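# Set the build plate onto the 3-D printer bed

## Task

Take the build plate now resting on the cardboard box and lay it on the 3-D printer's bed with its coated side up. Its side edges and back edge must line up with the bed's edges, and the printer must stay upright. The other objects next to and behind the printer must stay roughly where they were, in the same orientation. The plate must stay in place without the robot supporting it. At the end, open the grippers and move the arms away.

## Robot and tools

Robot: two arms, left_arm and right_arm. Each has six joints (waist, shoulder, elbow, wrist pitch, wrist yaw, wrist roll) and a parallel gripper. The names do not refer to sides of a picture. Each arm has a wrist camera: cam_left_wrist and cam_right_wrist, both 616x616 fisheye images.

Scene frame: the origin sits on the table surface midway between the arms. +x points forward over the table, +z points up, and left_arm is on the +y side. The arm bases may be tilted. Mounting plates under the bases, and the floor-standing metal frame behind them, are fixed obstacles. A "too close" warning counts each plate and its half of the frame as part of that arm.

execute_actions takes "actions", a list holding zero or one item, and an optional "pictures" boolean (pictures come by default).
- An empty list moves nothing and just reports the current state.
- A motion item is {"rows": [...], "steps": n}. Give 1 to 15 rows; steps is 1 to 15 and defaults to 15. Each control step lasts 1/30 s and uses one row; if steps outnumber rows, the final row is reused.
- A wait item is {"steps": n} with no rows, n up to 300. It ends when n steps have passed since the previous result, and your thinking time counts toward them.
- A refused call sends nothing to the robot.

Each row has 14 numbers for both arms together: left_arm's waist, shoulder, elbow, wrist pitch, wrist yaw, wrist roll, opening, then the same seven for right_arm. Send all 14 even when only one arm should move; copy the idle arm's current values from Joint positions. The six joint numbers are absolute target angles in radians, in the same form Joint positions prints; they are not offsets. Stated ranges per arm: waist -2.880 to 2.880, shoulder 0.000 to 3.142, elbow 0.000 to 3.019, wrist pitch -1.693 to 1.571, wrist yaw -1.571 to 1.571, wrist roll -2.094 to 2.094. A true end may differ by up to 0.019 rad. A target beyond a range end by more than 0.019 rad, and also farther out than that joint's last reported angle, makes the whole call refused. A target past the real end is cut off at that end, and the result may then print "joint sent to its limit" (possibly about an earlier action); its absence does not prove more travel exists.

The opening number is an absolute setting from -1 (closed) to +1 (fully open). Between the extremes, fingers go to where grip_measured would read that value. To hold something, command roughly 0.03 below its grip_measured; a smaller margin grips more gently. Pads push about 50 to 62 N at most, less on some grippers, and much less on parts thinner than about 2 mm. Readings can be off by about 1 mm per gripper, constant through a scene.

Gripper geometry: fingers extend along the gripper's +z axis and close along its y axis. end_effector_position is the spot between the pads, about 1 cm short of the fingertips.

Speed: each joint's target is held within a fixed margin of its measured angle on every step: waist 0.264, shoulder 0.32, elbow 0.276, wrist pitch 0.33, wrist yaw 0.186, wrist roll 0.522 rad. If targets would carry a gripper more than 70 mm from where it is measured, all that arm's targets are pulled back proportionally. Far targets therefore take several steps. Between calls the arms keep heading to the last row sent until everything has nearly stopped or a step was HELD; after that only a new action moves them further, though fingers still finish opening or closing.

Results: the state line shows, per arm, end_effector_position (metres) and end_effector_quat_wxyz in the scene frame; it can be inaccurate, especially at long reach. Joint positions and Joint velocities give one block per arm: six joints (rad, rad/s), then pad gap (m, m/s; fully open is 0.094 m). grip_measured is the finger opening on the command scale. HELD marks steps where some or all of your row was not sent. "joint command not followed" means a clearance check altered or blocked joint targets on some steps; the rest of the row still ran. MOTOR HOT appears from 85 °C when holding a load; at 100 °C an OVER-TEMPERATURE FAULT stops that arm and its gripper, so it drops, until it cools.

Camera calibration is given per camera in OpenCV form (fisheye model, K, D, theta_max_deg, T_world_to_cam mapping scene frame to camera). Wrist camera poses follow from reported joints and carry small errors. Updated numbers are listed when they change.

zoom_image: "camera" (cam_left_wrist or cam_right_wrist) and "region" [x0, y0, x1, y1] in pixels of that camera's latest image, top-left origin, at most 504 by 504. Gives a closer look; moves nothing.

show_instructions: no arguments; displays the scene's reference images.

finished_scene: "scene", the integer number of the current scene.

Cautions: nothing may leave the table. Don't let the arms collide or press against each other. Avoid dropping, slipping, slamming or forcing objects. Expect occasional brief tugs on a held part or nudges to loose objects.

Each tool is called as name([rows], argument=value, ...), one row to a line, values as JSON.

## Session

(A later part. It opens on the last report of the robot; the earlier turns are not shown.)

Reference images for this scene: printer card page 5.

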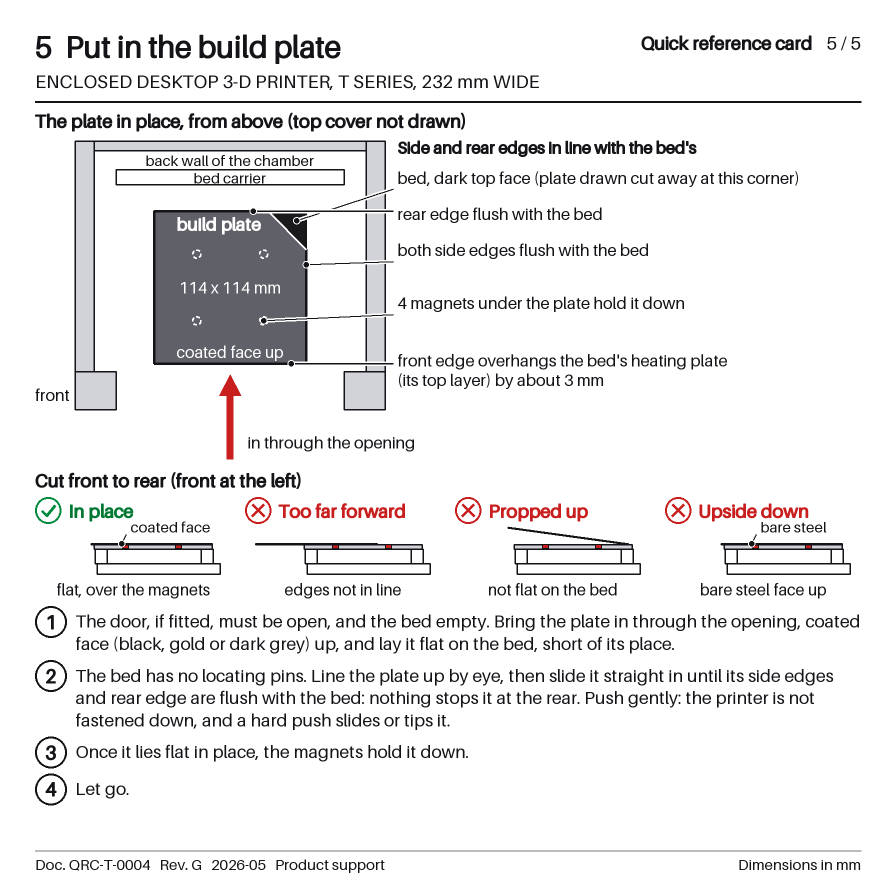

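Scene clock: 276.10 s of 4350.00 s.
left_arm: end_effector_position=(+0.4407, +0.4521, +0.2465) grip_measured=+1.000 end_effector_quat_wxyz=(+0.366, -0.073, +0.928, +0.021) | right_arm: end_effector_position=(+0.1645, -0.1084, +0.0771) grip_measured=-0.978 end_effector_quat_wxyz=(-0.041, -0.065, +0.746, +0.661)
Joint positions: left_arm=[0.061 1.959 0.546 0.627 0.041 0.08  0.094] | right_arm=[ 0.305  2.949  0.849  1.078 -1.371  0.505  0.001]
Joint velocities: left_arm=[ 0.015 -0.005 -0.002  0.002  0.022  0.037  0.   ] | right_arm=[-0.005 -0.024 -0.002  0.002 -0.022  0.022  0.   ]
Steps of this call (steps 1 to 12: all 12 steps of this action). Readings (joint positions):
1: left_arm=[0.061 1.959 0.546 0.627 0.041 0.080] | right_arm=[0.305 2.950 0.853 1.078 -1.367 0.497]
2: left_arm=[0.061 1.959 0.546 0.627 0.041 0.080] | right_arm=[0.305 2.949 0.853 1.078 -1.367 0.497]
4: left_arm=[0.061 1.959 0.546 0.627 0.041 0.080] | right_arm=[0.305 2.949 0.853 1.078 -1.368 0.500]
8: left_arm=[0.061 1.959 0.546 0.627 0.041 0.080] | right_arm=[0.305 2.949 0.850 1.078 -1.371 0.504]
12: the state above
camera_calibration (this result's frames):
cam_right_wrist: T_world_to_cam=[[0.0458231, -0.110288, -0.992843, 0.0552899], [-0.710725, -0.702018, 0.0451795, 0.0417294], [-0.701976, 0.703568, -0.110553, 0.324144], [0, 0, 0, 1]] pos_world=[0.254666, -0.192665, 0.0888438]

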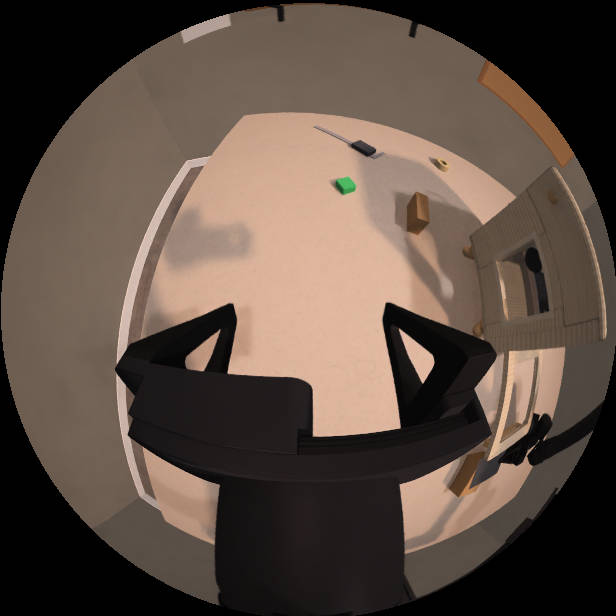

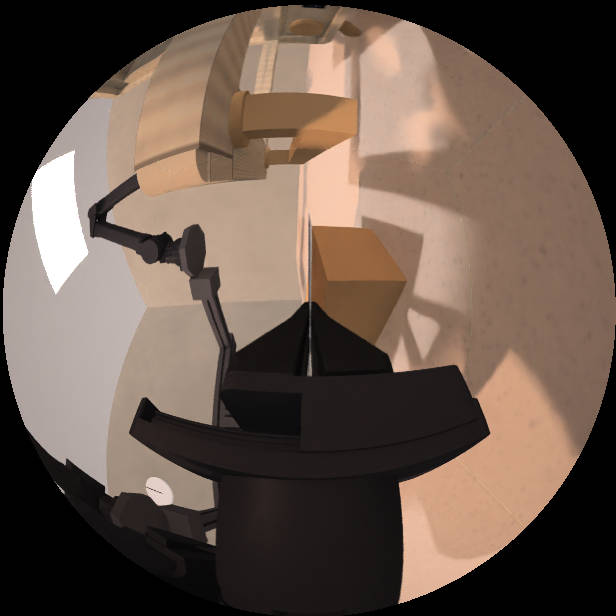

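execute_actions([
  {"rows":[[0.061,1.959,0.546,0.627,0.041,0.08,1,0.308,2.922,0.81,1.092,-1.37,0.51,-1],[0.061,1.959,0.546,0.627,0.041,0.08,1,0.308,2.918,0.798,1.092,-1.37,0.51,-1],[0.061,1.959,0.546,0.627,0.041,0.08,1,0.308,2.911,0.784,1.092,-1.37,0.51,-1],[0.061,1.959,0.546,0.627,0.041,0.08,1,0.308,2.901,0.768,1.092,-1.37,0.51,-1],[0.061,1.959,0.546,0.627,0.041,0.08,1,0.308,2.888,0.75,1.092,-1.37,0.51,-1],[0.061,1.959,0.546,0.627,0.041,0.08,1,0.308,2.872,0.73,1.092,-1.37,0.51,-1],[0.061,1.959,0.546,0.627,0.041,0.08,1,0.308,2.853,0.709,1.092,-1.37,0.51,-1],[0.061,1.959,0.546,0.627,0.041,0.08,1,0.308,2.832,0.688,1.092,-1.37,0.51,-1],[0.061,1.959,0.546,0.627,0.041,0.08,1,0.308,2.81,0.666,1.092,-1.37,0.51,-1],[0.061,1.959,0.546,0.627,0.041,0.08,1,0.308,2.788,0.644,1.092,-1.37,0.51,-1],[0.061,1.959,0.546,0.627,0.041,0.08,1,0.308,2.766,0.623,1.092,-1.37,0.51,-1],[0.061,1.959,0.546,0.627,0.041,0.08,1,0.308,2.744,0.603,1.092,-1.37,0.51,-1],[0.061,1.959,0.546,0.627,0.041,0.08,1,0.308,2.722,0.585,1.092,-1.37,0.51,-1],[0.061,1.959,0.546,0.627,0.041,0.08,1,0.308,2.70,0.569,1.095,-1.37,0.52,-1],[0.061,1.959,0.546,0.627,0.041,0.08,1,0.308,2.678,0.555,1.1,-1.37,0.535,-1]],"steps":15},
], pictures=false)

execute_actions([
  {"rows":[[0.061,1.959,0.546,0.627,0.041,0.08,1,0.308,2.656,0.544,1.11,-1.37,0.56,-1],[0.061,1.959,0.546,0.627,0.041,0.08,1,0.308,2.635,0.536,1.125,-1.37,0.59,-1],[0.061,1.959,0.546,0.627,0.041,0.08,1,0.308,2.615,0.532,1.143,-1.37,0.625,-1],[0.061,1.959,0.546,0.627,0.041,0.08,1,0.308,2.596,0.532,1.163,-1.37,0.66,-1],[0.061,1.959,0.546,0.627,0.041,0.08,1,0.31,2.579,0.54,1.185,-1.37,0.70,-1],[0.061,1.959,0.546,0.627,0.041,0.08,1,0.313,2.564,0.555,1.208,-1.37,0.74,-1],[0.061,1.959,0.546,0.627,0.041,0.08,1,0.317,2.551,0.57,1.232,-1.368,0.78,-1],[0.061,1.959,0.546,0.627,0.041,0.08,1,0.322,2.54,0.583,1.257,-1.364,0.82,-1],[0.061,1.959,0.546,0.627,0.041,0.08,1,0.328,2.532,0.596,1.282,-1.358,0.86,-1],[0.061,1.959,0.546,0.627,0.041,0.08,1,0.335,2.526,0.609,1.307,-1.35,0.90,-1],[0.061,1.959,0.546,0.627,0.041,0.08,1,0.343,2.522,0.622,1.332,-1.34,0.94,-1],[0.061,1.959,0.546,0.627,0.041,0.08,1,0.352,2.52,0.635,1.357,-1.328,0.98,-1],[0.061,1.959,0.546,0.627,0.041,0.08,1,0.362,2.52,0.648,1.382,-1.314,1.02,-1],[0.061,1.959,0.546,0.627,0.041,0.08,1,0.374,2.52,0.661,1.407,-1.297,1.06,-1],[0.061,1.959,0.546,0.627,0.041,0.08,1,0.388,2.52,0.674,1.432,-1.277,1.10,-1]],"steps":15},
], pictures=false)

execute_actions([
  {"rows":[[0.061,1.959,0.546,0.627,0.041,0.08,1,0.404,2.52,0.687,1.457,-1.253,1.14,-1],[0.061,1.959,0.546,0.627,0.041,0.08,1,0.422,2.52,0.699,1.481,-1.225,1.18,-1],[0.061,1.959,0.546,0.627,0.041,0.08,1,0.442,2.52,0.71,1.503,-1.193,1.215,-1],[0.061,1.959,0.546,0.627,0.041,0.08,1,0.464,2.52,0.72,1.523,-1.157,1.245,-1],[0.061,1.959,0.546,0.627,0.041,0.08,1,0.488,2.52,0.728,1.54,-1.117,1.27,-1],[0.061,1.959,0.546,0.627,0.041,0.08,1,0.514,2.52,0.734,1.553,-1.074,1.292,-1],[0.061,1.959,0.546,0.627,0.041,0.08,1,0.541,2.52,0.738,1.562,-1.029,1.31,-1],[0.061,1.959,0.546,0.627,0.041,0.08,1,0.568,2.52,0.74,1.567,-0.984,1.325,-1],[0.061,1.959,0.546,0.627,0.041,0.08,1,0.595,2.52,0.74,1.567,-0.939,1.338,-1],[0.061,1.959,0.546,0.627,0.041,0.08,1,0.622,2.52,0.74,1.567,-0.894,1.35,-1],[0.061,1.959,0.546,0.627,0.041,0.08,1,0.649,2.52,0.74,1.567,-0.849,1.361,-1],[0.061,1.959,0.546,0.627,0.041,0.08,1,0.676,2.52,0.74,1.567,-0.804,1.372,-1],[0.061,1.959,0.546,0.627,0.041,0.08,1,0.703,2.52,0.74,1.567,-0.759,1.383,-1],[0.061,1.959,0.546,0.627,0.041,0.08,1,0.73,2.52,0.74,1.567,-0.714,1.394,-1],[0.061,1.959,0.546,0.627,0.041,0.08,1,0.757,2.52,0.74,1.567,-0.669,1.405,-1]],"steps":15},
], pictures=false)

execute_actions([
  {"rows":[[0.061,1.959,0.546,0.627,0.041,0.08,1,0.784,2.52,0.74,1.567,-0.624,1.416,-1],[0.061,1.959,0.546,0.627,0.041,0.08,1,0.811,2.52,0.74,1.567,-0.579,1.427,-1],[0.061,1.959,0.546,0.627,0.041,0.08,1,0.838,2.52,0.74,1.567,-0.534,1.438,-1],[0.061,1.959,0.546,0.627,0.041,0.08,1,0.864,2.52,0.74,1.567,-0.489,1.449,-1],[0.061,1.959,0.546,0.627,0.041,0.08,1,0.888,2.52,0.74,1.567,-0.444,1.46,-1],[0.061,1.959,0.546,0.627,0.041,0.08,1,0.91,2.52,0.74,1.567,-0.399,1.471,-1],[0.061,1.959,0.546,0.627,0.041,0.08,1,0.93,2.52,0.74,1.567,-0.354,1.482,-1],[0.061,1.959,0.546,0.627,0.041,0.08,1,0.948,2.52,0.74,1.567,-0.309,1.493,-1],[0.061,1.959,0.546,0.627,0.041,0.08,1,0.964,2.52,0.74,1.567,-0.264,1.504,-1],[0.061,1.959,0.546,0.627,0.041,0.08,1,0.978,2.52,0.74,1.567,-0.219,1.515,-1],[0.061,1.959,0.546,0.627,0.041,0.08,1,0.99,2.52,0.74,1.567,-0.174,1.526,-1],[0.061,1.959,0.546,0.627,0.041,0.08,1,1.0,2.52,0.74,1.567,-0.129,1.537,-1],[0.061,1.959,0.546,0.627,0.041,0.08,1,1.008,2.52,0.74,1.567,-0.084,1.548,-1],[0.061,1.959,0.546,0.627,0.041,0.08,1,1.014,2.52,0.74,1.567,-0.039,1.559,-1],[0.061,1.959,0.546,0.627,0.041,0.08,1,1.018,2.52,0.74,1.567,0.006,1.57,-1]],"steps":15},
], pictures=false)

execute_actions([
  {"rows":[[0.061,1.959,0.546,0.627,0.041,0.08,1,1.02,2.52,0.74,1.567,0.051,1.58,-1],[0.061,1.959,0.546,0.627,0.041,0.08,1,1.02,2.52,0.74,1.567,0.096,1.59,-1],[0.061,1.959,0.546,0.627,0.041,0.08,1,1.02,2.52,0.74,1.567,0.141,1.6,-1],[0.061,1.959,0.546,0.627,0.041,0.08,1,1.02,2.52,0.74,1.567,0.186,1.61,-1],[0.061,1.959,0.546,0.627,0.041,0.08,1,1.02,2.52,0.74,1.567,0.231,1.62,-1],[0.061,1.959,0.546,0.627,0.041,0.08,1,1.02,2.52,0.74,1.567,0.276,1.63,-1],[0.061,1.959,0.546,0.627,0.041,0.08,1,1.02,2.52,0.74,1.567,0.321,1.64,-1],[0.061,1.959,0.546,0.627,0.041,0.08,1,1.02,2.52,0.74,1.567,0.366,1.65,-1],[0.061,1.959,0.546,0.627,0.041,0.08,1,1.02,2.52,0.74,1.567,0.411,1.66,-1],[0.061,1.959,0.546,0.627,0.041,0.08,1,1.02,2.52,0.74,1.567,0.456,1.67,-1],[0.061,1.959,0.546,0.627,0.041,0.08,1,1.02,2.52,0.74,1.567,0.501,1.68,-1],[0.061,1.959,0.546,0.627,0.041,0.08,1,1.02,2.52,0.74,1.567,0.546,1.69,-1],[0.061,1.959,0.546,0.627,0.041,0.08,1,1.02,2.52,0.74,1.567,0.591,1.7,-1],[0.061,1.959,0.546,0.627,0.041,0.08,1,1.02,2.52,0.74,1.567,0.636,1.71,-1],[0.061,1.959,0.546,0.627,0.041,0.08,1,1.02,2.52,0.74,1.567,0.681,1.72,-1]],"steps":15},
], pictures=false)

execute_actions([
  {"rows":[[0.061,1.959,0.546,0.627,0.041,0.08,1,1.02,2.52,0.74,1.567,0.724,1.728,-1],[0.061,1.959,0.546,0.627,0.041,0.08,1,1.02,2.52,0.74,1.567,0.764,1.734,-1],[0.061,1.959,0.546,0.627,0.041,0.08,1,1.02,2.52,0.74,1.567,0.8,1.74,-1],[0.061,1.959,0.546,0.627,0.041,0.08,1,1.02,2.52,0.74,1.567,0.832,1.745,-1],[0.061,1.959,0.546,0.627,0.041,0.08,1,1.02,2.52,0.74,1.567,0.859,1.745,-1],[0.061,1.959,0.546,0.627,0.041,0.08,1,1.02,2.52,0.74,1.567,0.881,1.745,-1],[0.061,1.959,0.546,0.627,0.041,0.08,1,1.02,2.52,0.74,1.567,0.898,1.745,-1],[0.061,1.959,0.546,0.627,0.041,0.08,1,1.02,2.52,0.74,1.567,0.91,1.745,-1],[0.061,1.959,0.546,0.627,0.041,0.08,1,1.02,2.52,0.74,1.567,0.915,1.745,-1]],"steps":15},
])

Scene clock: 396.60 s of 4350.00 s.
left_arm: end_effector_position=(+0.4407, +0.4521, +0.2465) grip_measured=+1.000 end_effector_quat_wxyz=(+0.366, -0.073, +0.928, +0.021) | right_arm: end_effector_position=(+0.1426, -0.1185, +0.1598) grip_measured=-0.978 end_effector_quat_wxyz=(-0.056, -0.051, +0.750, +0.657)
Joint positions: left_arm=[0.061 1.959 0.546 0.627 0.041 0.08  0.094] | right_arm=[ 0.305  2.747  0.607  1.08  -1.366  0.509  0.001]
Joint velocities: left_arm=[-0.005 -0.015 -0.002  0.007 -0.037 -0.051  0.   ] | right_arm=[-0.015 -0.747 -0.476  0.056  0.007  0.095 -0.   ]
Steps of this call (steps 1 to 15: the robot went on to your last target; steps 16 to 90: nothing new was sent; then 117.00 s passed at rest; steps 91 to 105: all 15 steps of this action). Readings (joint positions):
91: left_arm=[0.061 1.959 0.546 0.627 0.041 0.080] | right_arm=[0.305 2.948 0.848 1.078 -1.371 0.506]
92: left_arm=[0.061 1.959 0.546 0.627 0.041 0.080] | right_arm=[0.305 2.947 0.846 1.078 -1.371 0.506]
94: left_arm=[0.061 1.959 0.546 0.627 0.041 0.080] | right_arm=[0.305 2.942 0.831 1.078 -1.368 0.506]
98: left_arm=[0.061 1.959 0.546 0.627 0.041 0.080] | right_arm=[0.305 2.905 0.760 1.078 -1.366 0.506]
105: the state above

Scene clock: 397.10 s of 4350.00 s.
left_arm: end_effector_position=(+0.4407, +0.4521, +0.2465) grip_measured=+1.000 end_effector_quat_wxyz=(+0.366, -0.073, +0.928, +0.021) | right_arm: end_effector_position=(+0.2434, -0.0836, +0.2255) grip_measured=-0.978 end_effector_quat_wxyz=(+0.017, -0.058, +0.737, +0.673)
Joint positions: left_arm=[0.061 1.959 0.546 0.627 0.041 0.08  0.094] | right_arm=[ 0.348  2.544  0.65   1.368 -1.292  0.926  0.001]
Joint velocities: left_arm=[-0.005 -0.015 -0.002 -0.017 -0.066 -0.095  0.   ] | right_arm=[ 0.337 -0.005  0.393  0.725  0.491  1.077  0.001]
Steps of this call (steps 1 to 15: all 15 steps of this action). Readings (joint positions):
1: left_arm=[0.061 1.959 0.546 0.627 0.041 0.080] | right_arm=[0.305 2.722 0.592 1.084 -1.366 0.515]
2: left_arm=[0.061 1.959 0.546 0.627 0.041 0.080] | right_arm=[0.305 2.699 0.579 1.091 -1.366 0.526]
4: left_arm=[0.061 1.959 0.546 0.627 0.041 0.080] | right_arm=[0.305 2.655 0.561 1.117 -1.366 0.561]
8: left_arm=[0.061 1.959 0.546 0.627 0.041 0.080] | right_arm=[0.305 2.587 0.563 1.196 -1.366 0.673]
15: the state above

Scene clock: 397.60 s of 4350.00 s.
left_arm: end_effector_position=(+0.4407, +0.4521, +0.2465) grip_measured=+1.000 end_effector_quat_wxyz=(+0.366, -0.073, +0.928, +0.021) | right_arm: end_effector_position=(+0.2664, +0.0358, +0.2288) grip_measured=-0.978 end_effector_quat_wxyz=(+0.069, +0.063, +0.759, +0.644)
Joint positions: left_arm=[0.061 1.959 0.546 0.627 0.041 0.08  0.094] | right_arm=[ 0.704  2.544  0.739  1.545 -0.707  1.332  0.001]
Joint velocities: left_arm=[-0.005  0.005 -0.002 -0.027 -0.051 -0.022  0.   ] | right_arm=[ 0.845 -0.005 -0.002 -0.007  1.179  0.403 -0.   ]
Steps of this call (steps 1 to 15: all 15 steps of this action). Readings (joint positions):
1: left_arm=[0.061 1.959 0.546 0.627 0.041 0.080] | right_arm=[0.360 2.544 0.664 1.392 -1.270 0.965]
2: left_arm=[0.061 1.959 0.546 0.627 0.041 0.080] | right_arm=[0.375 2.544 0.676 1.416 -1.245 1.004]
4: left_arm=[0.061 1.959 0.546 0.627 0.041 0.080] | right_arm=[0.409 2.544 0.698 1.461 -1.184 1.079]
8: left_arm=[0.061 1.959 0.546 0.627 0.041 0.080] | right_arm=[0.502 2.544 0.732 1.528 -1.019 1.202]
15: the state above

Scene clock: 398.10 s of 4350.00 s.
left_arm: end_effector_position=(+0.4407, +0.4521, +0.2465) grip_measured=+1.000 end_effector_quat_wxyz=(+0.366, -0.073, +0.928, +0.021) | right_arm: end_effector_position=(+0.2457, +0.0857, +0.2211) grip_measured=-0.978 end_effector_quat_wxyz=(+0.171, +0.221, +0.756, +0.592)
Joint positions: left_arm=[0.061 1.959 0.546 0.627 0.041 0.08  0.094] | right_arm=[ 1.011  2.544  0.739  1.545 -0.035  1.51   0.001]
Joint velocities: left_arm=[-0.015 -0.015 -0.007 -0.012 -0.007 -0.007  0.   ] | right_arm=[ 0.181  0.005 -0.007 -0.002  1.238  0.344  0.001]
Steps of this call (steps 1 to 15: all 15 steps of this action). Readings (joint positions):
1: left_arm=[0.061 1.959 0.546 0.627 0.041 0.080] | right_arm=[0.733 2.544 0.739 1.545 -0.663 1.345]
2: left_arm=[0.061 1.959 0.546 0.627 0.041 0.080] | right_arm=[0.760 2.544 0.739 1.545 -0.618 1.359]
4: left_arm=[0.061 1.959 0.546 0.627 0.041 0.080] | right_arm=[0.814 2.544 0.739 1.545 -0.527 1.384]
8: left_arm=[0.061 1.959 0.546 0.627 0.041 0.080] | right_arm=[0.912 2.544 0.739 1.545 -0.349 1.431]
15: the state above

Scene clock: 398.60 s of 4350.00 s.
left_arm: end_effector_position=(+0.4407, +0.4521, +0.2465) grip_measured=+1.000 end_effector_quat_wxyz=(+0.366, -0.073, +0.928, +0.021) | right_arm: end_effector_position=(+0.3132, -0.0014, +0.2237) grip_measured=-0.978 end_effector_quat_wxyz=(+0.368, +0.456, +0.636, +0.502)
Joint positions: left_arm=[0.061 1.959 0.546 0.627 0.041 0.08  0.094] | right_arm=[1.019 2.544 0.739 1.545 0.641 1.664 0.001]
Joint velocities: left_arm=[-0.005 -0.015  0.007 -0.017  0.037 -0.007  0.   ] | right_arm=[-0.015  0.005 -0.012 -0.002  1.209  0.242  0.   ]
Steps of this call (steps 1 to 15: all 15 steps of this action). Readings (joint positions):
1: left_arm=[0.061 1.959 0.546 0.627 0.041 0.080] | right_arm=[1.016 2.544 0.739 1.545 0.010 1.521]
2: left_arm=[0.061 1.959 0.546 0.627 0.041 0.080] | right_arm=[1.018 2.544 0.739 1.545 0.055 1.532]
4: left_arm=[0.061 1.959 0.546 0.627 0.041 0.080] | right_arm=[1.019 2.544 0.739 1.545 0.146 1.553]
8: left_arm=[0.061 1.959 0.546 0.627 0.041 0.080] | right_arm=[1.019 2.544 0.739 1.545 0.327 1.594]
15: the state above

Scene clock: 399.10 s of 4350.00 s.
left_arm: end_effector_position=(+0.4407, +0.4521, +0.2465) grip_measured=+1.000 end_effector_quat_wxyz=(+0.366, -0.073, +0.928, +0.021) | right_arm: end_effector_position=(+0.3227, -0.0462, +0.2300) grip_measured=-0.978 end_effector_quat_wxyz=(+0.441, +0.532, +0.558, +0.459)
Joint positions: left_arm=[0.061 1.959 0.546 0.627 0.041 0.08  0.094] | right_arm=[1.019 2.544 0.739 1.546 0.911 1.729 0.001]
Joint velocities: left_arm=[-0.005  0.005 -0.012 -0.007 -0.007 -0.022  0.   ] | right_arm=[-0.005 -0.024  0.007  0.007 -0.022  0.051 -0.001]
Steps of this call (steps 1 to 15: all 15 steps of this action). Readings (joint positions):
1: left_arm=[0.061 1.959 0.546 0.627 0.041 0.080] | right_arm=[1.019 2.544 0.739 1.545 0.685 1.674]
2: left_arm=[0.061 1.959 0.546 0.627 0.041 0.080] | right_arm=[1.019 2.544 0.739 1.545 0.728 1.683]
4: left_arm=[0.061 1.959 0.546 0.627 0.041 0.080] | right_arm=[1.019 2.544 0.739 1.545 0.801 1.700]
8: left_arm=[0.061 1.959 0.546 0.627 0.041 0.080] | right_arm=[1.019 2.544 0.739 1.545 0.895 1.719]
15: the state above
camera_calibration (this result's frames):
cam_right_wrist: T_world_to_cam=[[-0.183259, -0.0148084, -0.982953, 0.282722], [-0.616657, 0.780437, 0.103211, 0.215684], [0.765604, 0.62506, -0.152154, -0.0593185], [0, 0, 0, 1]] pos_world=[0.230229, -0.127063, 0.246616]

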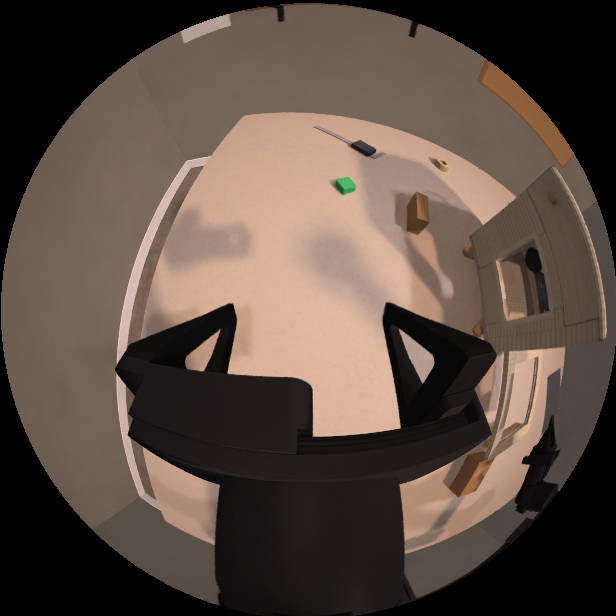

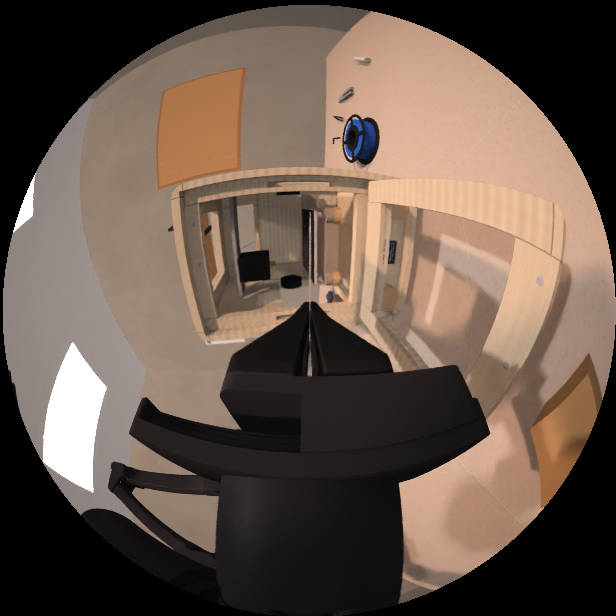

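zoom_image(camera="cam_right_wrist", region=[260, 185, 380, 305])

Region (260, 185, 380, 305) of cam_right_wrist's 616x616 image, scaled by 4.200, with more detail than that image has.

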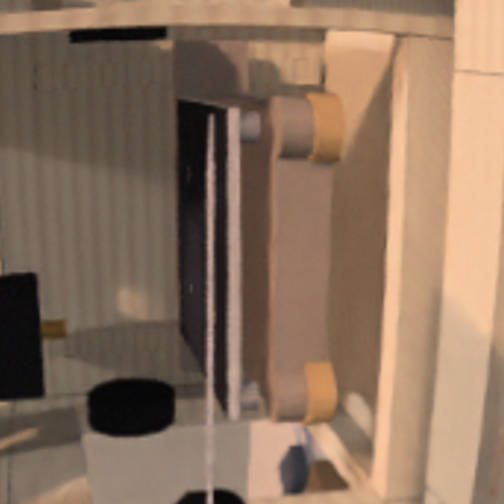

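zoom_image(camera="cam_right_wrist", region=[290, 205, 330, 265])

Region (290, 205, 330, 265) of cam_right_wrist's 616x616 image, scaled by 8.400, with more detail than that image has.

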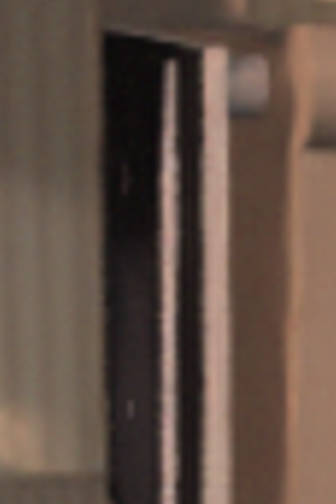

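execute_actions([
  {"rows":[[0.061,1.959,0.546,0.627,0.041,0.08,1,1.012,2.545,0.748,1.55,0.908,1.722,-1],[0.061,1.959,0.546,0.627,0.041,0.08,1,1.01,2.557,0.755,1.546,0.905,1.716,-1],[0.061,1.959,0.546,0.627,0.041,0.08,1,1.007,2.558,0.761,1.545,0.902,1.712,-1],[0.061,1.959,0.546,0.627,0.041,0.08,1,1.002,2.56,0.769,1.545,0.897,1.706,-1],[0.061,1.959,0.546,0.627,0.041,0.08,1,0.996,2.563,0.78,1.544,0.891,1.699,-1],[0.061,1.959,0.546,0.627,0.041,0.08,1,0.988,2.566,0.793,1.543,0.884,1.69,-1],[0.061,1.959,0.546,0.627,0.041,0.08,1,0.98,2.569,0.807,1.542,0.876,1.681,-1],[0.061,1.959,0.546,0.627,0.041,0.08,1,0.97,2.573,0.824,1.54,0.867,1.671,-1],[0.061,1.959,0.546,0.627,0.041,0.08,1,0.959,2.577,0.842,1.538,0.857,1.66,-1],[0.061,1.959,0.546,0.627,0.041,0.08,1,0.948,2.582,0.862,1.534,0.846,1.649,-1],[0.061,1.959,0.546,0.627,0.041,0.08,1,0.936,2.587,0.883,1.53,0.834,1.638,-1],[0.061,1.959,0.546,0.627,0.041,0.08,1,0.923,2.592,0.905,1.525,0.822,1.627,-1],[0.061,1.959,0.546,0.627,0.041,0.08,1,0.91,2.597,0.927,1.518,0.809,1.616,-1],[0.061,1.959,0.546,0.627,0.041,0.08,1,0.897,2.603,0.951,1.511,0.796,1.607,-1],[0.061,1.959,0.546,0.627,0.041,0.08,1,0.883,2.608,0.974,1.502,0.784,1.598,-1]],"steps":15},
], pictures=false)

execute_actions([
  {"rows":[[0.061,1.959,0.546,0.627,0.041,0.08,1,0.869,2.613,0.997,1.493,0.771,1.59,-1],[0.061,1.959,0.546,0.627,0.041,0.08,1,0.856,2.619,1.021,1.483,0.758,1.583,-1],[0.061,1.959,0.546,0.627,0.041,0.08,1,0.843,2.624,1.043,1.472,0.745,1.576,-1],[0.061,1.959,0.546,0.627,0.041,0.08,1,0.83,2.629,1.065,1.46,0.733,1.571,-1],[0.061,1.959,0.546,0.627,0.041,0.08,1,0.818,2.634,1.086,1.449,0.721,1.567,-1],[0.061,1.959,0.546,0.627,0.041,0.08,1,0.807,2.639,1.106,1.437,0.71,1.564,-1],[0.061,1.959,0.546,0.627,0.041,0.08,1,0.796,2.643,1.124,1.426,0.7,1.561,-1],[0.061,1.959,0.546,0.627,0.041,0.08,1,0.786,2.647,1.141,1.415,0.691,1.56,-1],[0.061,1.959,0.546,0.627,0.041,0.08,1,0.778,2.65,1.155,1.405,0.683,1.558,-1],[0.061,1.959,0.546,0.627,0.041,0.08,1,0.77,2.653,1.168,1.396,0.676,1.558,-1],[0.061,1.959,0.546,0.627,0.041,0.08,1,0.764,2.655,1.179,1.388,0.67,1.557,-1],[0.061,1.959,0.546,0.627,0.041,0.08,1,0.759,2.657,1.187,1.382,0.665,1.557,-1],[0.061,1.959,0.546,0.627,0.041,0.08,1,0.756,2.658,1.193,1.378,0.662,1.557,-1],[0.061,1.959,0.546,0.627,0.041,0.08,1,0.754,2.658,1.197,1.375,0.66,1.557,-1],[0.061,1.959,0.546,0.627,0.041,0.08,1,0.753,2.658,1.198,1.374,0.659,1.557,-1]],"steps":15},
], pictures=false)

execute_actions([
  {"steps":12},
])

zoom_image(camera="cam_right_wrist", region=[270, 170, 430, 370])

Scene clock: 497.13 s of 4350.00 s.
left_arm: end_effector_position=(+0.4407, +0.4521, +0.2465) grip_measured=+1.000 end_effector_quat_wxyz=(+0.366, -0.073, +0.928, +0.021) | right_arm: end_effector_position=(+0.3912, -0.0158, +0.2236) grip_measured=-0.978 end_effector_quat_wxyz=(+0.444, +0.519, +0.544, +0.487)
Joint positions: left_arm=[0.061 1.959 0.546 0.627 0.041 0.08  0.094] | right_arm=[0.92  2.585 0.923 1.518 0.797 1.65  0.001]
Joint velocities: left_arm=[-0.005 -0.005  0.002  0.012 -0.007 -0.037  0.   ] | right_arm=[-0.415  0.132  0.662 -0.203 -0.315 -0.256  0.001]
Steps of this call (steps 1 to 15: the robot went on to your last target; steps 16 to 90: nothing new was sent; then 94.53 s passed at rest; steps 91 to 105: all 15 steps of this action). Readings (joint positions):
91: left_arm=[0.061 1.959 0.546 0.627 0.041 0.080] | right_arm=[1.019 2.544 0.739 1.546 0.911 1.732]
92: left_arm=[0.061 1.959 0.546 0.627 0.041 0.080] | right_arm=[1.019 2.544 0.740 1.546 0.910 1.731]
94: left_arm=[0.061 1.959 0.546 0.627 0.041 0.080] | right_arm=[1.018 2.545 0.746 1.546 0.904 1.728]
98: left_arm=[0.061 1.959 0.546 0.627 0.041 0.080] | right_arm=[1.003 2.553 0.785 1.545 0.877 1.710]
105: the state above

Scene clock: 497.63 s of 4350.00 s.
left_arm: end_effector_position=(+0.4407, +0.4521, +0.2465) grip_measured=+1.000 end_effector_quat_wxyz=(+0.366, -0.073, +0.928, +0.021) | right_arm: end_effector_position=(+0.5023, -0.0152, +0.2100) grip_measured=-0.978 end_effector_quat_wxyz=(+0.466, +0.513, +0.536, +0.483)
Joint positions: left_arm=[0.061 1.959 0.546 0.627 0.041 0.08  0.094] | right_arm=[0.757 2.641 1.174 1.381 0.664 1.575 0.001]
Joint velocities: left_arm=[-0.015 -0.005 -0.002  0.017 -0.037  0.037  0.   ] | right_arm=[-0.103  0.015  0.095 -0.1   -0.066 -0.022 -0.001]
Steps of this call (steps 1 to 15: all 15 steps of this action). Readings (joint positions):
1: left_arm=[0.061 1.959 0.546 0.627 0.041 0.080] | right_arm=[0.906 2.590 0.946 1.510 0.784 1.641]
2: left_arm=[0.061 1.959 0.546 0.627 0.041 0.080] | right_arm=[0.891 2.595 0.969 1.502 0.771 1.632]
4: left_arm=[0.061 1.959 0.546 0.627 0.041 0.080] | right_arm=[0.863 2.606 1.014 1.482 0.746 1.616]
8: left_arm=[0.061 1.959 0.546 0.627 0.041 0.080] | right_arm=[0.812 2.624 1.096 1.438 0.702 1.592]
15: the state above

Scene clock: 498.03 s of 4350.00 s.
left_arm: end_effector_position=(+0.4407, +0.4521, +0.2465) grip_measured=+1.000 end_effector_quat_wxyz=(+0.366, -0.073, +0.928, +0.021) | right_arm: end_effector_position=(+0.5037, -0.0164, +0.2082) grip_measured=-0.978 end_effector_quat_wxyz=(+0.467, +0.512, +0.538, +0.480)
Joint positions: left_arm=[0.061 1.959 0.546 0.627 0.041 0.08  0.094] | right_arm=[0.754 2.643 1.176 1.376 0.662 1.57  0.001]
Joint velocities: left_arm=[ 0.005  0.015 -0.017  0.002 -0.037  0.007  0.   ] | right_arm=[-0.015  0.005 -0.007 -0.002  0.066  0.007  0.001]
Steps of this call (steps 1 to 12: the robot went on to your last target). Readings (joint positions):
1: left_arm=[0.061 1.959 0.546 0.627 0.041 0.080] | right_arm=[0.755 2.641 1.176 1.379 0.663 1.574]
2: left_arm=[0.061 1.959 0.546 0.627 0.041 0.080] | right_arm=[0.754 2.641 1.176 1.377 0.663 1.573]
4: left_arm=[0.061 1.959 0.546 0.627 0.041 0.080] | right_arm=[0.754 2.641 1.176 1.376 0.663 1.572]
8: left_arm=[0.061 1.959 0.546 0.627 0.041 0.080] | right_arm=[0.754 2.643 1.176 1.376 0.662 1.571]
12: the state above
camera_calibration (this result's frames):
cam_right_wrist: T_world_to_cam=[[-0.0979657, -0.0190031, -0.995008, 0.254421], [-0.619396, 0.783729, 0.046016, 0.319679], [0.778942, 0.620812, -0.088549, -0.23988], [0, 0, 0, 1]] pos_world=[0.409785, -0.0967866, 0.217199]

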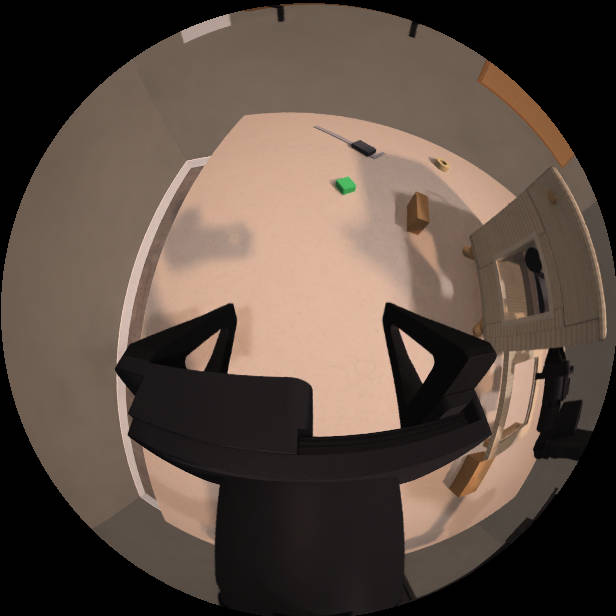

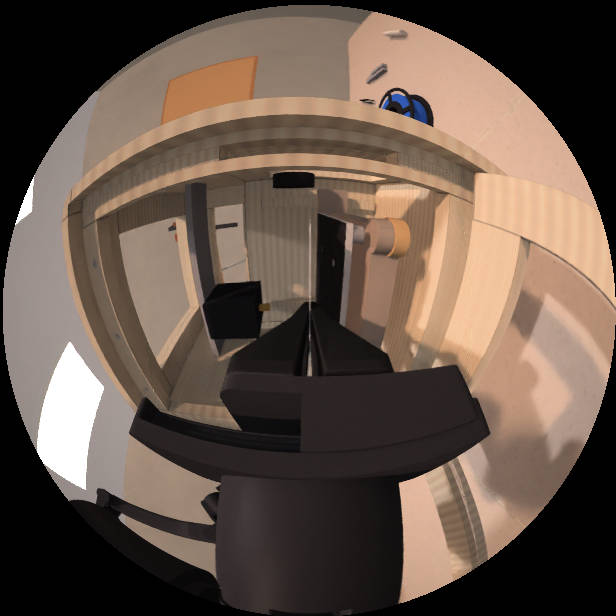

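Region (270, 170, 430, 370) of cam_right_wrist's 616x616 image, scaled by 2.520, with more detail than that image has; it fills the left 403 columns of this view, and the rest is white.

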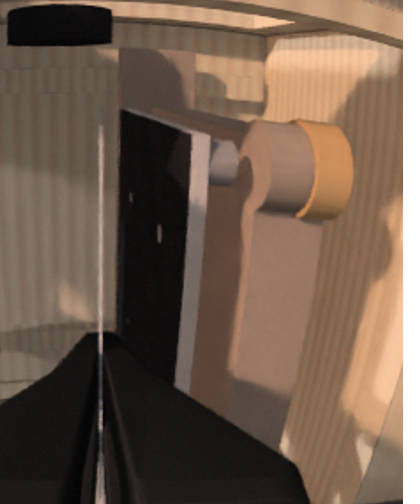

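zoom_image(camera="cam_right_wrist", region=[295, 195, 365, 265])

Region (295, 195, 365, 265) of cam_right_wrist's 616x616 image, scaled by 7.200, with more detail than that image has.

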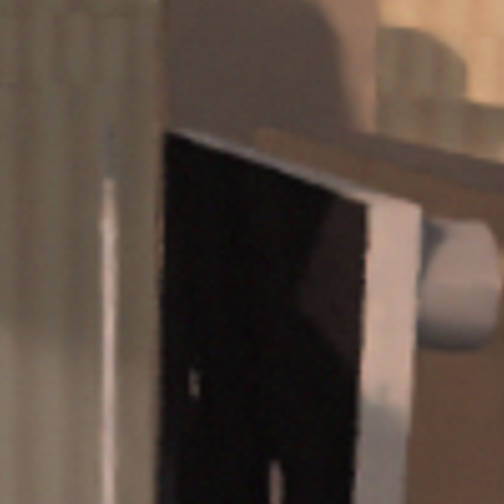

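execute_actions([
  {"rows":[[0.061,1.959,0.546,0.627,0.041,0.08,1,0.759,2.66,1.199,1.374,0.659,1.557,-1],[0.061,1.959,0.546,0.627,0.041,0.08,1,0.761,2.662,1.2,1.374,0.659,1.557,-1],[0.061,1.959,0.546,0.627,0.041,0.08,1,0.762,2.664,1.202,1.374,0.659,1.557,-1],[0.061,1.959,0.546,0.627,0.041,0.08,1,0.763,2.666,1.203,1.374,0.659,1.557,-1],[0.061,1.959,0.546,0.627,0.041,0.08,1,0.764,2.668,1.205,1.374,0.659,1.557,-1],[0.061,1.959,0.546,0.627,0.041,0.08,1,0.765,2.67,1.206,1.374,0.659,1.557,-1],[0.061,1.959,0.546,0.627,0.041,0.08,1,0.766,2.672,1.208,1.374,0.659,1.557,-1],[0.061,1.959,0.546,0.627,0.041,0.08,1,0.766,2.674,1.209,1.374,0.659,1.557,-1],[0.061,1.959,0.546,0.627,0.041,0.08,1,0.766,2.676,1.211,1.374,0.659,1.557,-1]],"steps":15},
], pictures=false)

execute_actions([
  {"steps":8},
])

zoom_image(camera="cam_right_wrist", region=[280, 195, 350, 265])

Scene clock: 555.40 s of 4350.00 s.
left_arm: end_effector_position=(+0.4407, +0.4521, +0.2465) grip_measured=+1.000 end_effector_quat_wxyz=(+0.366, -0.073, +0.928, +0.021) | right_arm: end_effector_position=(+0.5027, -0.0166, +0.1993) grip_measured=-0.978 end_effector_quat_wxyz=(+0.466, +0.512, +0.541, +0.477)
Joint positions: left_arm=[0.061 1.959 0.546 0.627 0.041 0.08  0.094] | right_arm=[0.754 2.662 1.187 1.376 0.662 1.57  0.001]
Joint velocities: left_arm=[ 0.005 -0.015 -0.017  0.012  0.051 -0.007  0.   ] | right_arm=[-0.015 -0.005  0.032 -0.022 -0.007  0.007 -0.   ]
Steps of this call (steps 1 to 15: the robot went on to your last target; steps 16 to 90: nothing new was sent; then 53.87 s passed at rest; steps 91 to 105: all 15 steps of this action). Readings (joint positions):
91: left_arm=[0.061 1.959 0.546 0.627 0.041 0.080] | right_arm=[0.754 2.643 1.176 1.376 0.662 1.570]
92: left_arm=[0.061 1.959 0.546 0.627 0.041 0.080] | right_arm=[0.754 2.643 1.176 1.376 0.662 1.570]
94: left_arm=[0.061 1.959 0.546 0.627 0.041 0.080] | right_arm=[0.754 2.644 1.176 1.376 0.662 1.570]
98: left_arm=[0.061 1.959 0.546 0.627 0.041 0.080] | right_arm=[0.754 2.653 1.180 1.376 0.662 1.570]
105: the state above

Scene clock: 555.67 s of 4350.00 s.
left_arm: end_effector_position=(+0.4407, +0.4521, +0.2465) grip_measured=+1.000 end_effector_quat_wxyz=(+0.366, -0.073, +0.928, +0.021) | right_arm: end_effector_position=(+0.5028, -0.0165, +0.1994) grip_measured=-0.978 end_effector_quat_wxyz=(+0.466, +0.512, +0.541, +0.477)
Joint positions: left_arm=[0.061 1.959 0.546 0.627 0.041 0.08  0.094] | right_arm=[0.754 2.662 1.188 1.376 0.662 1.57  0.001]
Joint velocities: left_arm=[-0.015 -0.005 -0.007  0.017 -0.066 -0.007  0.   ] | right_arm=[ 0.005 -0.005 -0.007  0.007 -0.007 -0.007 -0.   ]
Steps of this call (steps 1 to 8: the robot went on to your last target). Readings (joint positions):
1: left_arm=[0.061 1.959 0.546 0.627 0.041 0.080] | right_arm=[0.754 2.662 1.187 1.376 0.662 1.570]
2: left_arm=[0.061 1.959 0.546 0.627 0.041 0.080] | right_arm=[0.754 2.662 1.187 1.376 0.662 1.570]
4: left_arm=[0.061 1.959 0.546 0.627 0.041 0.080] | right_arm=[0.754 2.662 1.188 1.376 0.662 1.570]
8: the state above
camera_calibration (this result's frames):
cam_right_wrist: T_world_to_cam=[[-0.103744, -0.0242991, -0.994307, 0.248193], [-0.619494, 0.783683, 0.045485, 0.319773], [0.778116, 0.620686, -0.0963556, -0.237897], [0, 0, 0, 1]] pos_world=[0.408958, -0.0969103, 0.209313]

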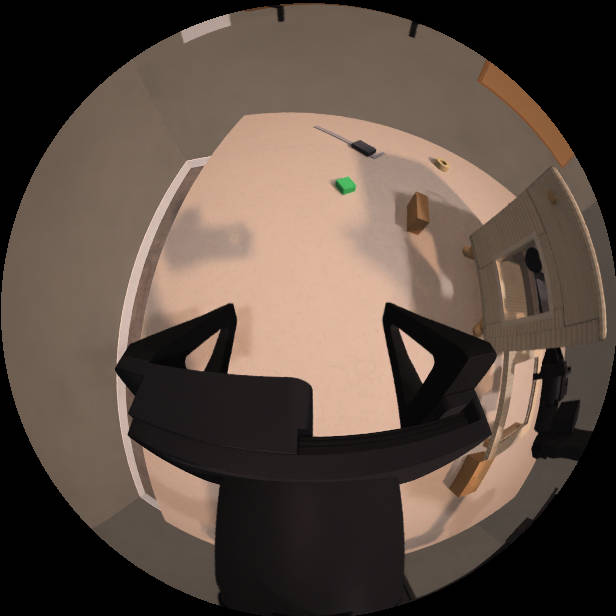

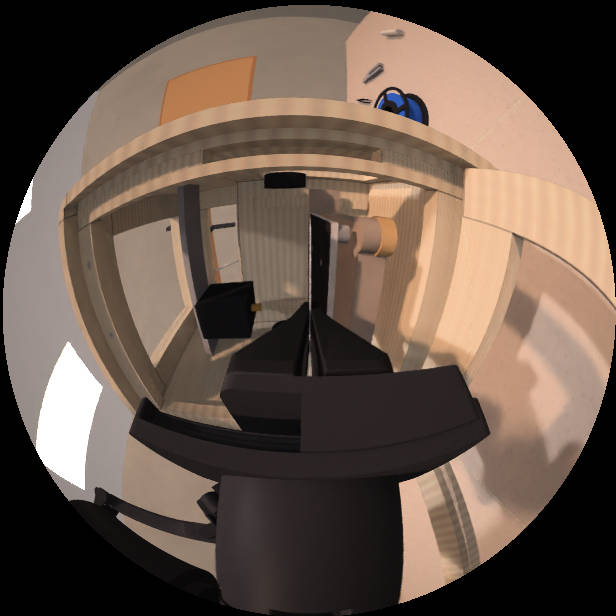

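Region (280, 195, 350, 265) of cam_right_wrist's 616x616 image, scaled by 7.200, with more detail than that image has.

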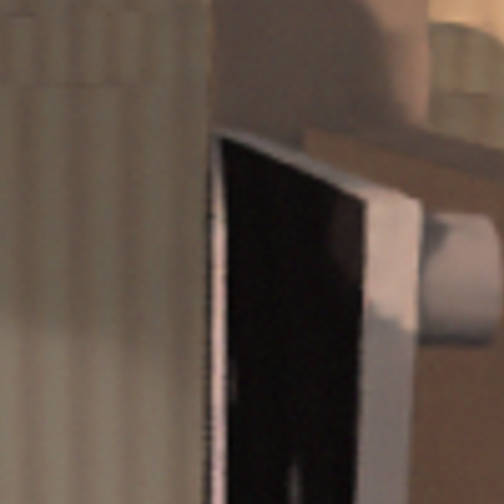

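execute_actions([
  {"rows":[[0.061,1.959,0.546,0.627,0.041,0.08,1,0.767,2.676,1.211,1.374,0.659,1.575,-1],[0.061,1.959,0.546,0.627,0.041,0.08,1,0.768,2.676,1.211,1.374,0.659,1.58,-1],[0.061,1.959,0.546,0.627,0.041,0.08,1,0.769,2.676,1.211,1.374,0.659,1.585,-1],[0.061,1.959,0.546,0.627,0.041,0.08,1,0.77,2.676,1.211,1.374,0.659,1.588,-1]],"steps":15},
], pictures=false)

Scene clock: 570.33 s of 4350.00 s.
left_arm: end_effector_position=(+0.4407, +0.4521, +0.2465) grip_measured=+1.000 end_effector_quat_wxyz=(+0.366, -0.073, +0.928, +0.021) | right_arm: end_effector_position=(+0.5014, -0.0142, +0.1995) grip_measured=-0.978 end_effector_quat_wxyz=(+0.464, +0.512, +0.541, +0.479)
Joint positions: left_arm=[0.061 1.959 0.546 0.627 0.041 0.08  0.094] | right_arm=[0.758 2.662 1.188 1.376 0.662 1.575 0.001]
Joint velocities: left_arm=[ 0.005 -0.015 -0.002 -0.002 -0.037 -0.051  0.   ] | right_arm=[-0.015 -0.015 -0.012  0.012 -0.007  0.051  0.   ]
Steps of this call (steps 1 to 15: the robot went on to your last target; steps 16 to 90: nothing new was sent; then 11.17 s passed at rest; steps 91 to 105: all 15 steps of this action). Readings (joint positions):
91: left_arm=[0.061 1.959 0.546 0.627 0.041 0.080] | right_arm=[0.754 2.662 1.188 1.376 0.662 1.570]
92: left_arm=[0.061 1.959 0.546 0.627 0.041 0.080] | right_arm=[0.754 2.662 1.188 1.376 0.662 1.570]
94: left_arm=[0.061 1.959 0.546 0.627 0.041 0.080] | right_arm=[0.754 2.662 1.188 1.376 0.662 1.572]
98: left_arm=[0.061 1.959 0.546 0.627 0.041 0.080] | right_arm=[0.756 2.662 1.188 1.376 0.662 1.574]
105: the state above

execute_actions([
  {"rows":[[0.061,1.959,0.546,0.627,0.041,0.08,1,0.766,2.676,1.211,1.374,0.659,1.58,-0.985],[0.061,1.959,0.546,0.627,0.041,0.08,1,0.766,2.676,1.211,1.374,0.659,1.58,-0.978],[0.061,1.959,0.546,0.627,0.041,0.08,1,0.766,2.676,1.211,1.374,0.659,1.58,-0.972],[0.061,1.959,0.546,0.627,0.041,0.08,1,0.766,2.676,1.211,1.374,0.659,1.58,-0.965],[0.061,1.959,0.546,0.627,0.041,0.08,1,0.766,2.676,1.211,1.374,0.659,1.58,-0.955],[0.061,1.959,0.546,0.627,0.041,0.08,1,0.766,2.676,1.211,1.374,0.659,1.58,-0.94],[0.061,1.959,0.546,0.627,0.041,0.08,1,0.766,2.676,1.211,1.374,0.659,1.58,-0.92],[0.061,1.959,0.546,0.627,0.041,0.08,1,0.766,2.676,1.211,1.374,0.659,1.58,-0.895],[0.061,1.959,0.546,0.627,0.041,0.08,1,0.766,2.676,1.211,1.374,0.659,1.58,-0.87],[0.061,1.959,0.546,0.627,0.041,0.08,1,0.766,2.676,1.211,1.374,0.659,1.58,-0.845],[0.061,1.959,0.546,0.627,0.041,0.08,1,0.766,2.676,1.211,1.374,0.659,1.58,-0.82],[0.061,1.959,0.546,0.627,0.041,0.08,1,0.766,2.676,1.211,1.374,0.659,1.58,-0.795],[0.061,1.959,0.546,0.627,0.041,0.08,1,0.766,2.676,1.211,1.374,0.659,1.58,-0.77],[0.061,1.959,0.546,0.627,0.041,0.08,1,0.766,2.676,1.211,1.374,0.659,1.58,-0.745],[0.061,1.959,0.546,0.627,0.041,0.08,1,0.766,2.676,1.211,1.374,0.659,1.58,-0.72]],"steps":15},
], pictures=false)

execute_actions([
  {"rows":[[0.061,1.959,0.546,0.627,0.041,0.08,1,0.766,2.676,1.211,1.374,0.659,1.58,-0.69],[0.061,1.959,0.546,0.627,0.041,0.08,1,0.766,2.676,1.211,1.374,0.659,1.58,-0.66],[0.061,1.959,0.546,0.627,0.041,0.08,1,0.766,2.676,1.211,1.374,0.659,1.58,-0.63],[0.061,1.959,0.546,0.627,0.041,0.08,1,0.766,2.676,1.211,1.374,0.659,1.58,-0.6],[0.061,1.959,0.546,0.627,0.041,0.08,1,0.766,2.676,1.211,1.374,0.659,1.58,-0.57],[0.061,1.959,0.546,0.627,0.041,0.08,1,0.766,2.676,1.211,1.374,0.659,1.58,-0.54],[0.061,1.959,0.546,0.627,0.041,0.08,1,0.766,2.676,1.211,1.374,0.659,1.58,-0.51],[0.061,1.959,0.546,0.627,0.041,0.08,1,0.766,2.676,1.211,1.374,0.659,1.58,-0.48],[0.061,1.959,0.546,0.627,0.041,0.08,1,0.766,2.676,1.211,1.374,0.659,1.58,-0.45],[0.061,1.959,0.546,0.627,0.041,0.08,1,0.766,2.676,1.211,1.374,0.659,1.58,-0.42],[0.061,1.959,0.546,0.627,0.041,0.08,1,0.766,2.676,1.211,1.374,0.659,1.58,-0.39],[0.061,1.959,0.546,0.627,0.041,0.08,1,0.766,2.676,1.211,1.374,0.659,1.58,-0.36],[0.061,1.959,0.546,0.627,0.041,0.08,1,0.766,2.676,1.211,1.374,0.659,1.58,-0.32],[0.061,1.959,0.546,0.627,0.041,0.08,1,0.766,2.676,1.211,1.374,0.659,1.58,-0.28],[0.061,1.959,0.546,0.627,0.041,0.08,1,0.766,2.676,1.211,1.374,0.659,1.58,-0.24]],"steps":15},
])

zoom_image(camera="cam_right_wrist", region=[260, 190, 400, 380])

Scene clock: 613.83 s of 4350.00 s.
left_arm: end_effector_position=(+0.4407, +0.4521, +0.2465) grip_measured=+1.000 end_effector_quat_wxyz=(+0.366, -0.073, +0.928, +0.021) | right_arm: end_effector_position=(+0.5014, -0.0142, +0.1995) grip_measured=-0.732 end_effector_quat_wxyz=(+0.464, +0.513, +0.541, +0.479)
Joint positions: left_arm=[0.061 1.959 0.546 0.627 0.041 0.08  0.094] | right_arm=[0.758 2.662 1.188 1.376 0.662 1.575 0.013]
Joint velocities: left_arm=[ 0.005 -0.005 -0.002 -0.007 -0.007 -0.037  0.   ] | right_arm=[ 0.005 -0.005 -0.012  0.007 -0.066 -0.007  0.022]
Steps of this call (steps 1 to 15: the robot went on to your last target; steps 16 to 90: nothing new was sent; then 40.00 s passed at rest; steps 91 to 105: all 15 steps of this action). Readings (joint positions):
91: left_arm=[0.061 1.959 0.546 0.627 0.041 0.080] | right_arm=[0.758 2.662 1.188 1.376 0.662 1.575]
92: left_arm=[0.061 1.959 0.546 0.627 0.041 0.080] | right_arm=[0.758 2.662 1.188 1.376 0.662 1.575]
94: left_arm=[0.061 1.959 0.546 0.627 0.041 0.080] | right_arm=[0.758 2.662 1.188 1.376 0.662 1.575]
98: left_arm=[0.061 1.959 0.546 0.627 0.041 0.080] | right_arm=[0.758 2.662 1.188 1.376 0.662 1.575]
105: the state above

Scene clock: 614.33 s of 4350.00 s.
left_arm: end_effector_position=(+0.4407, +0.4521, +0.2465) grip_measured=+1.000 end_effector_quat_wxyz=(+0.366, -0.073, +0.928, +0.021) | right_arm: end_effector_position=(+0.5014, -0.0142, +0.1995) grip_measured=-0.259 end_effector_quat_wxyz=(+0.464, +0.513, +0.541, +0.479)
Joint positions: left_arm=[0.061 1.959 0.546 0.627 0.041 0.08  0.094] | right_arm=[0.758 2.662 1.188 1.376 0.662 1.575 0.035]
Joint velocities: left_arm=[-0.015 -0.005 -0.002 -0.007  0.007 -0.051  0.   ] | right_arm=[-0.015 -0.005  0.002  0.002  0.022  0.007  0.034]
Steps of this call (steps 1 to 15: all 15 steps of this action). Readings (joint positions):
1: left_arm=[0.061 1.959 0.546 0.627 0.041 0.080] | right_arm=[0.758 2.662 1.188 1.376 0.662 1.575]
2: left_arm=[0.061 1.959 0.546 0.627 0.041 0.080] | right_arm=[0.758 2.662 1.188 1.376 0.662 1.575]
4: left_arm=[0.061 1.959 0.546 0.627 0.041 0.080] | right_arm=[0.758 2.662 1.188 1.376 0.662 1.575]
8: left_arm=[0.061 1.959 0.546 0.627 0.041 0.080] | right_arm=[0.758 2.662 1.188 1.376 0.662 1.575]
15: the state above
camera_calibration (this result's frames):
cam_right_wrist: T_world_to_cam=[[-0.103698, -0.0192543, -0.994422, 0.248326], [-0.62231, 0.781187, 0.0497686, 0.317619], [0.775872, 0.624, -0.0929896, -0.237753], [0, 0, 0, 1]] pos_world=[0.407874, -0.0949805, 0.209025]

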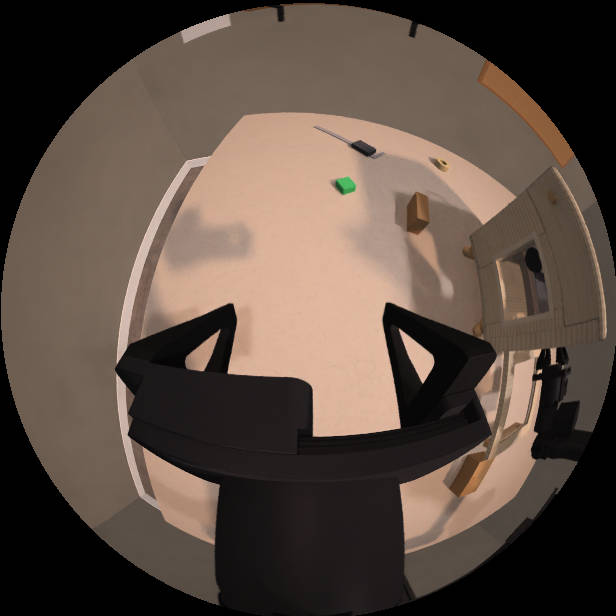

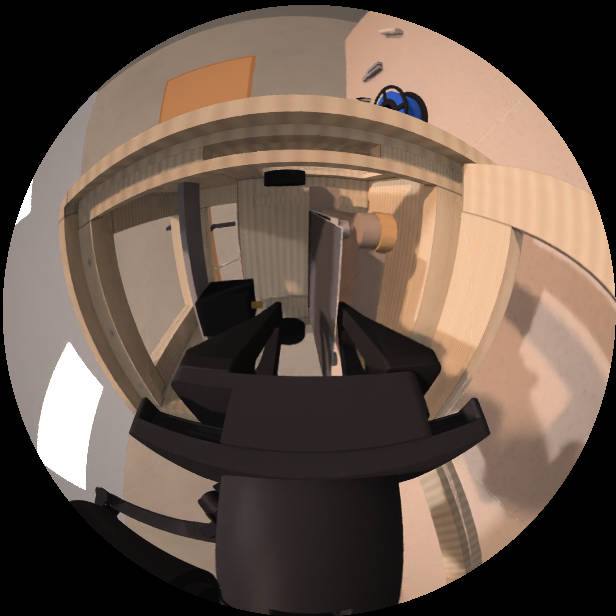

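Region (260, 190, 400, 380) of cam_right_wrist's 616x616 image, scaled by 2.653, with more detail than that image has; it fills the left 371 columns of this view, and the rest is white.

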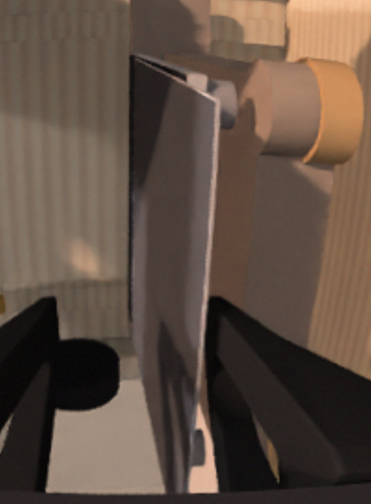

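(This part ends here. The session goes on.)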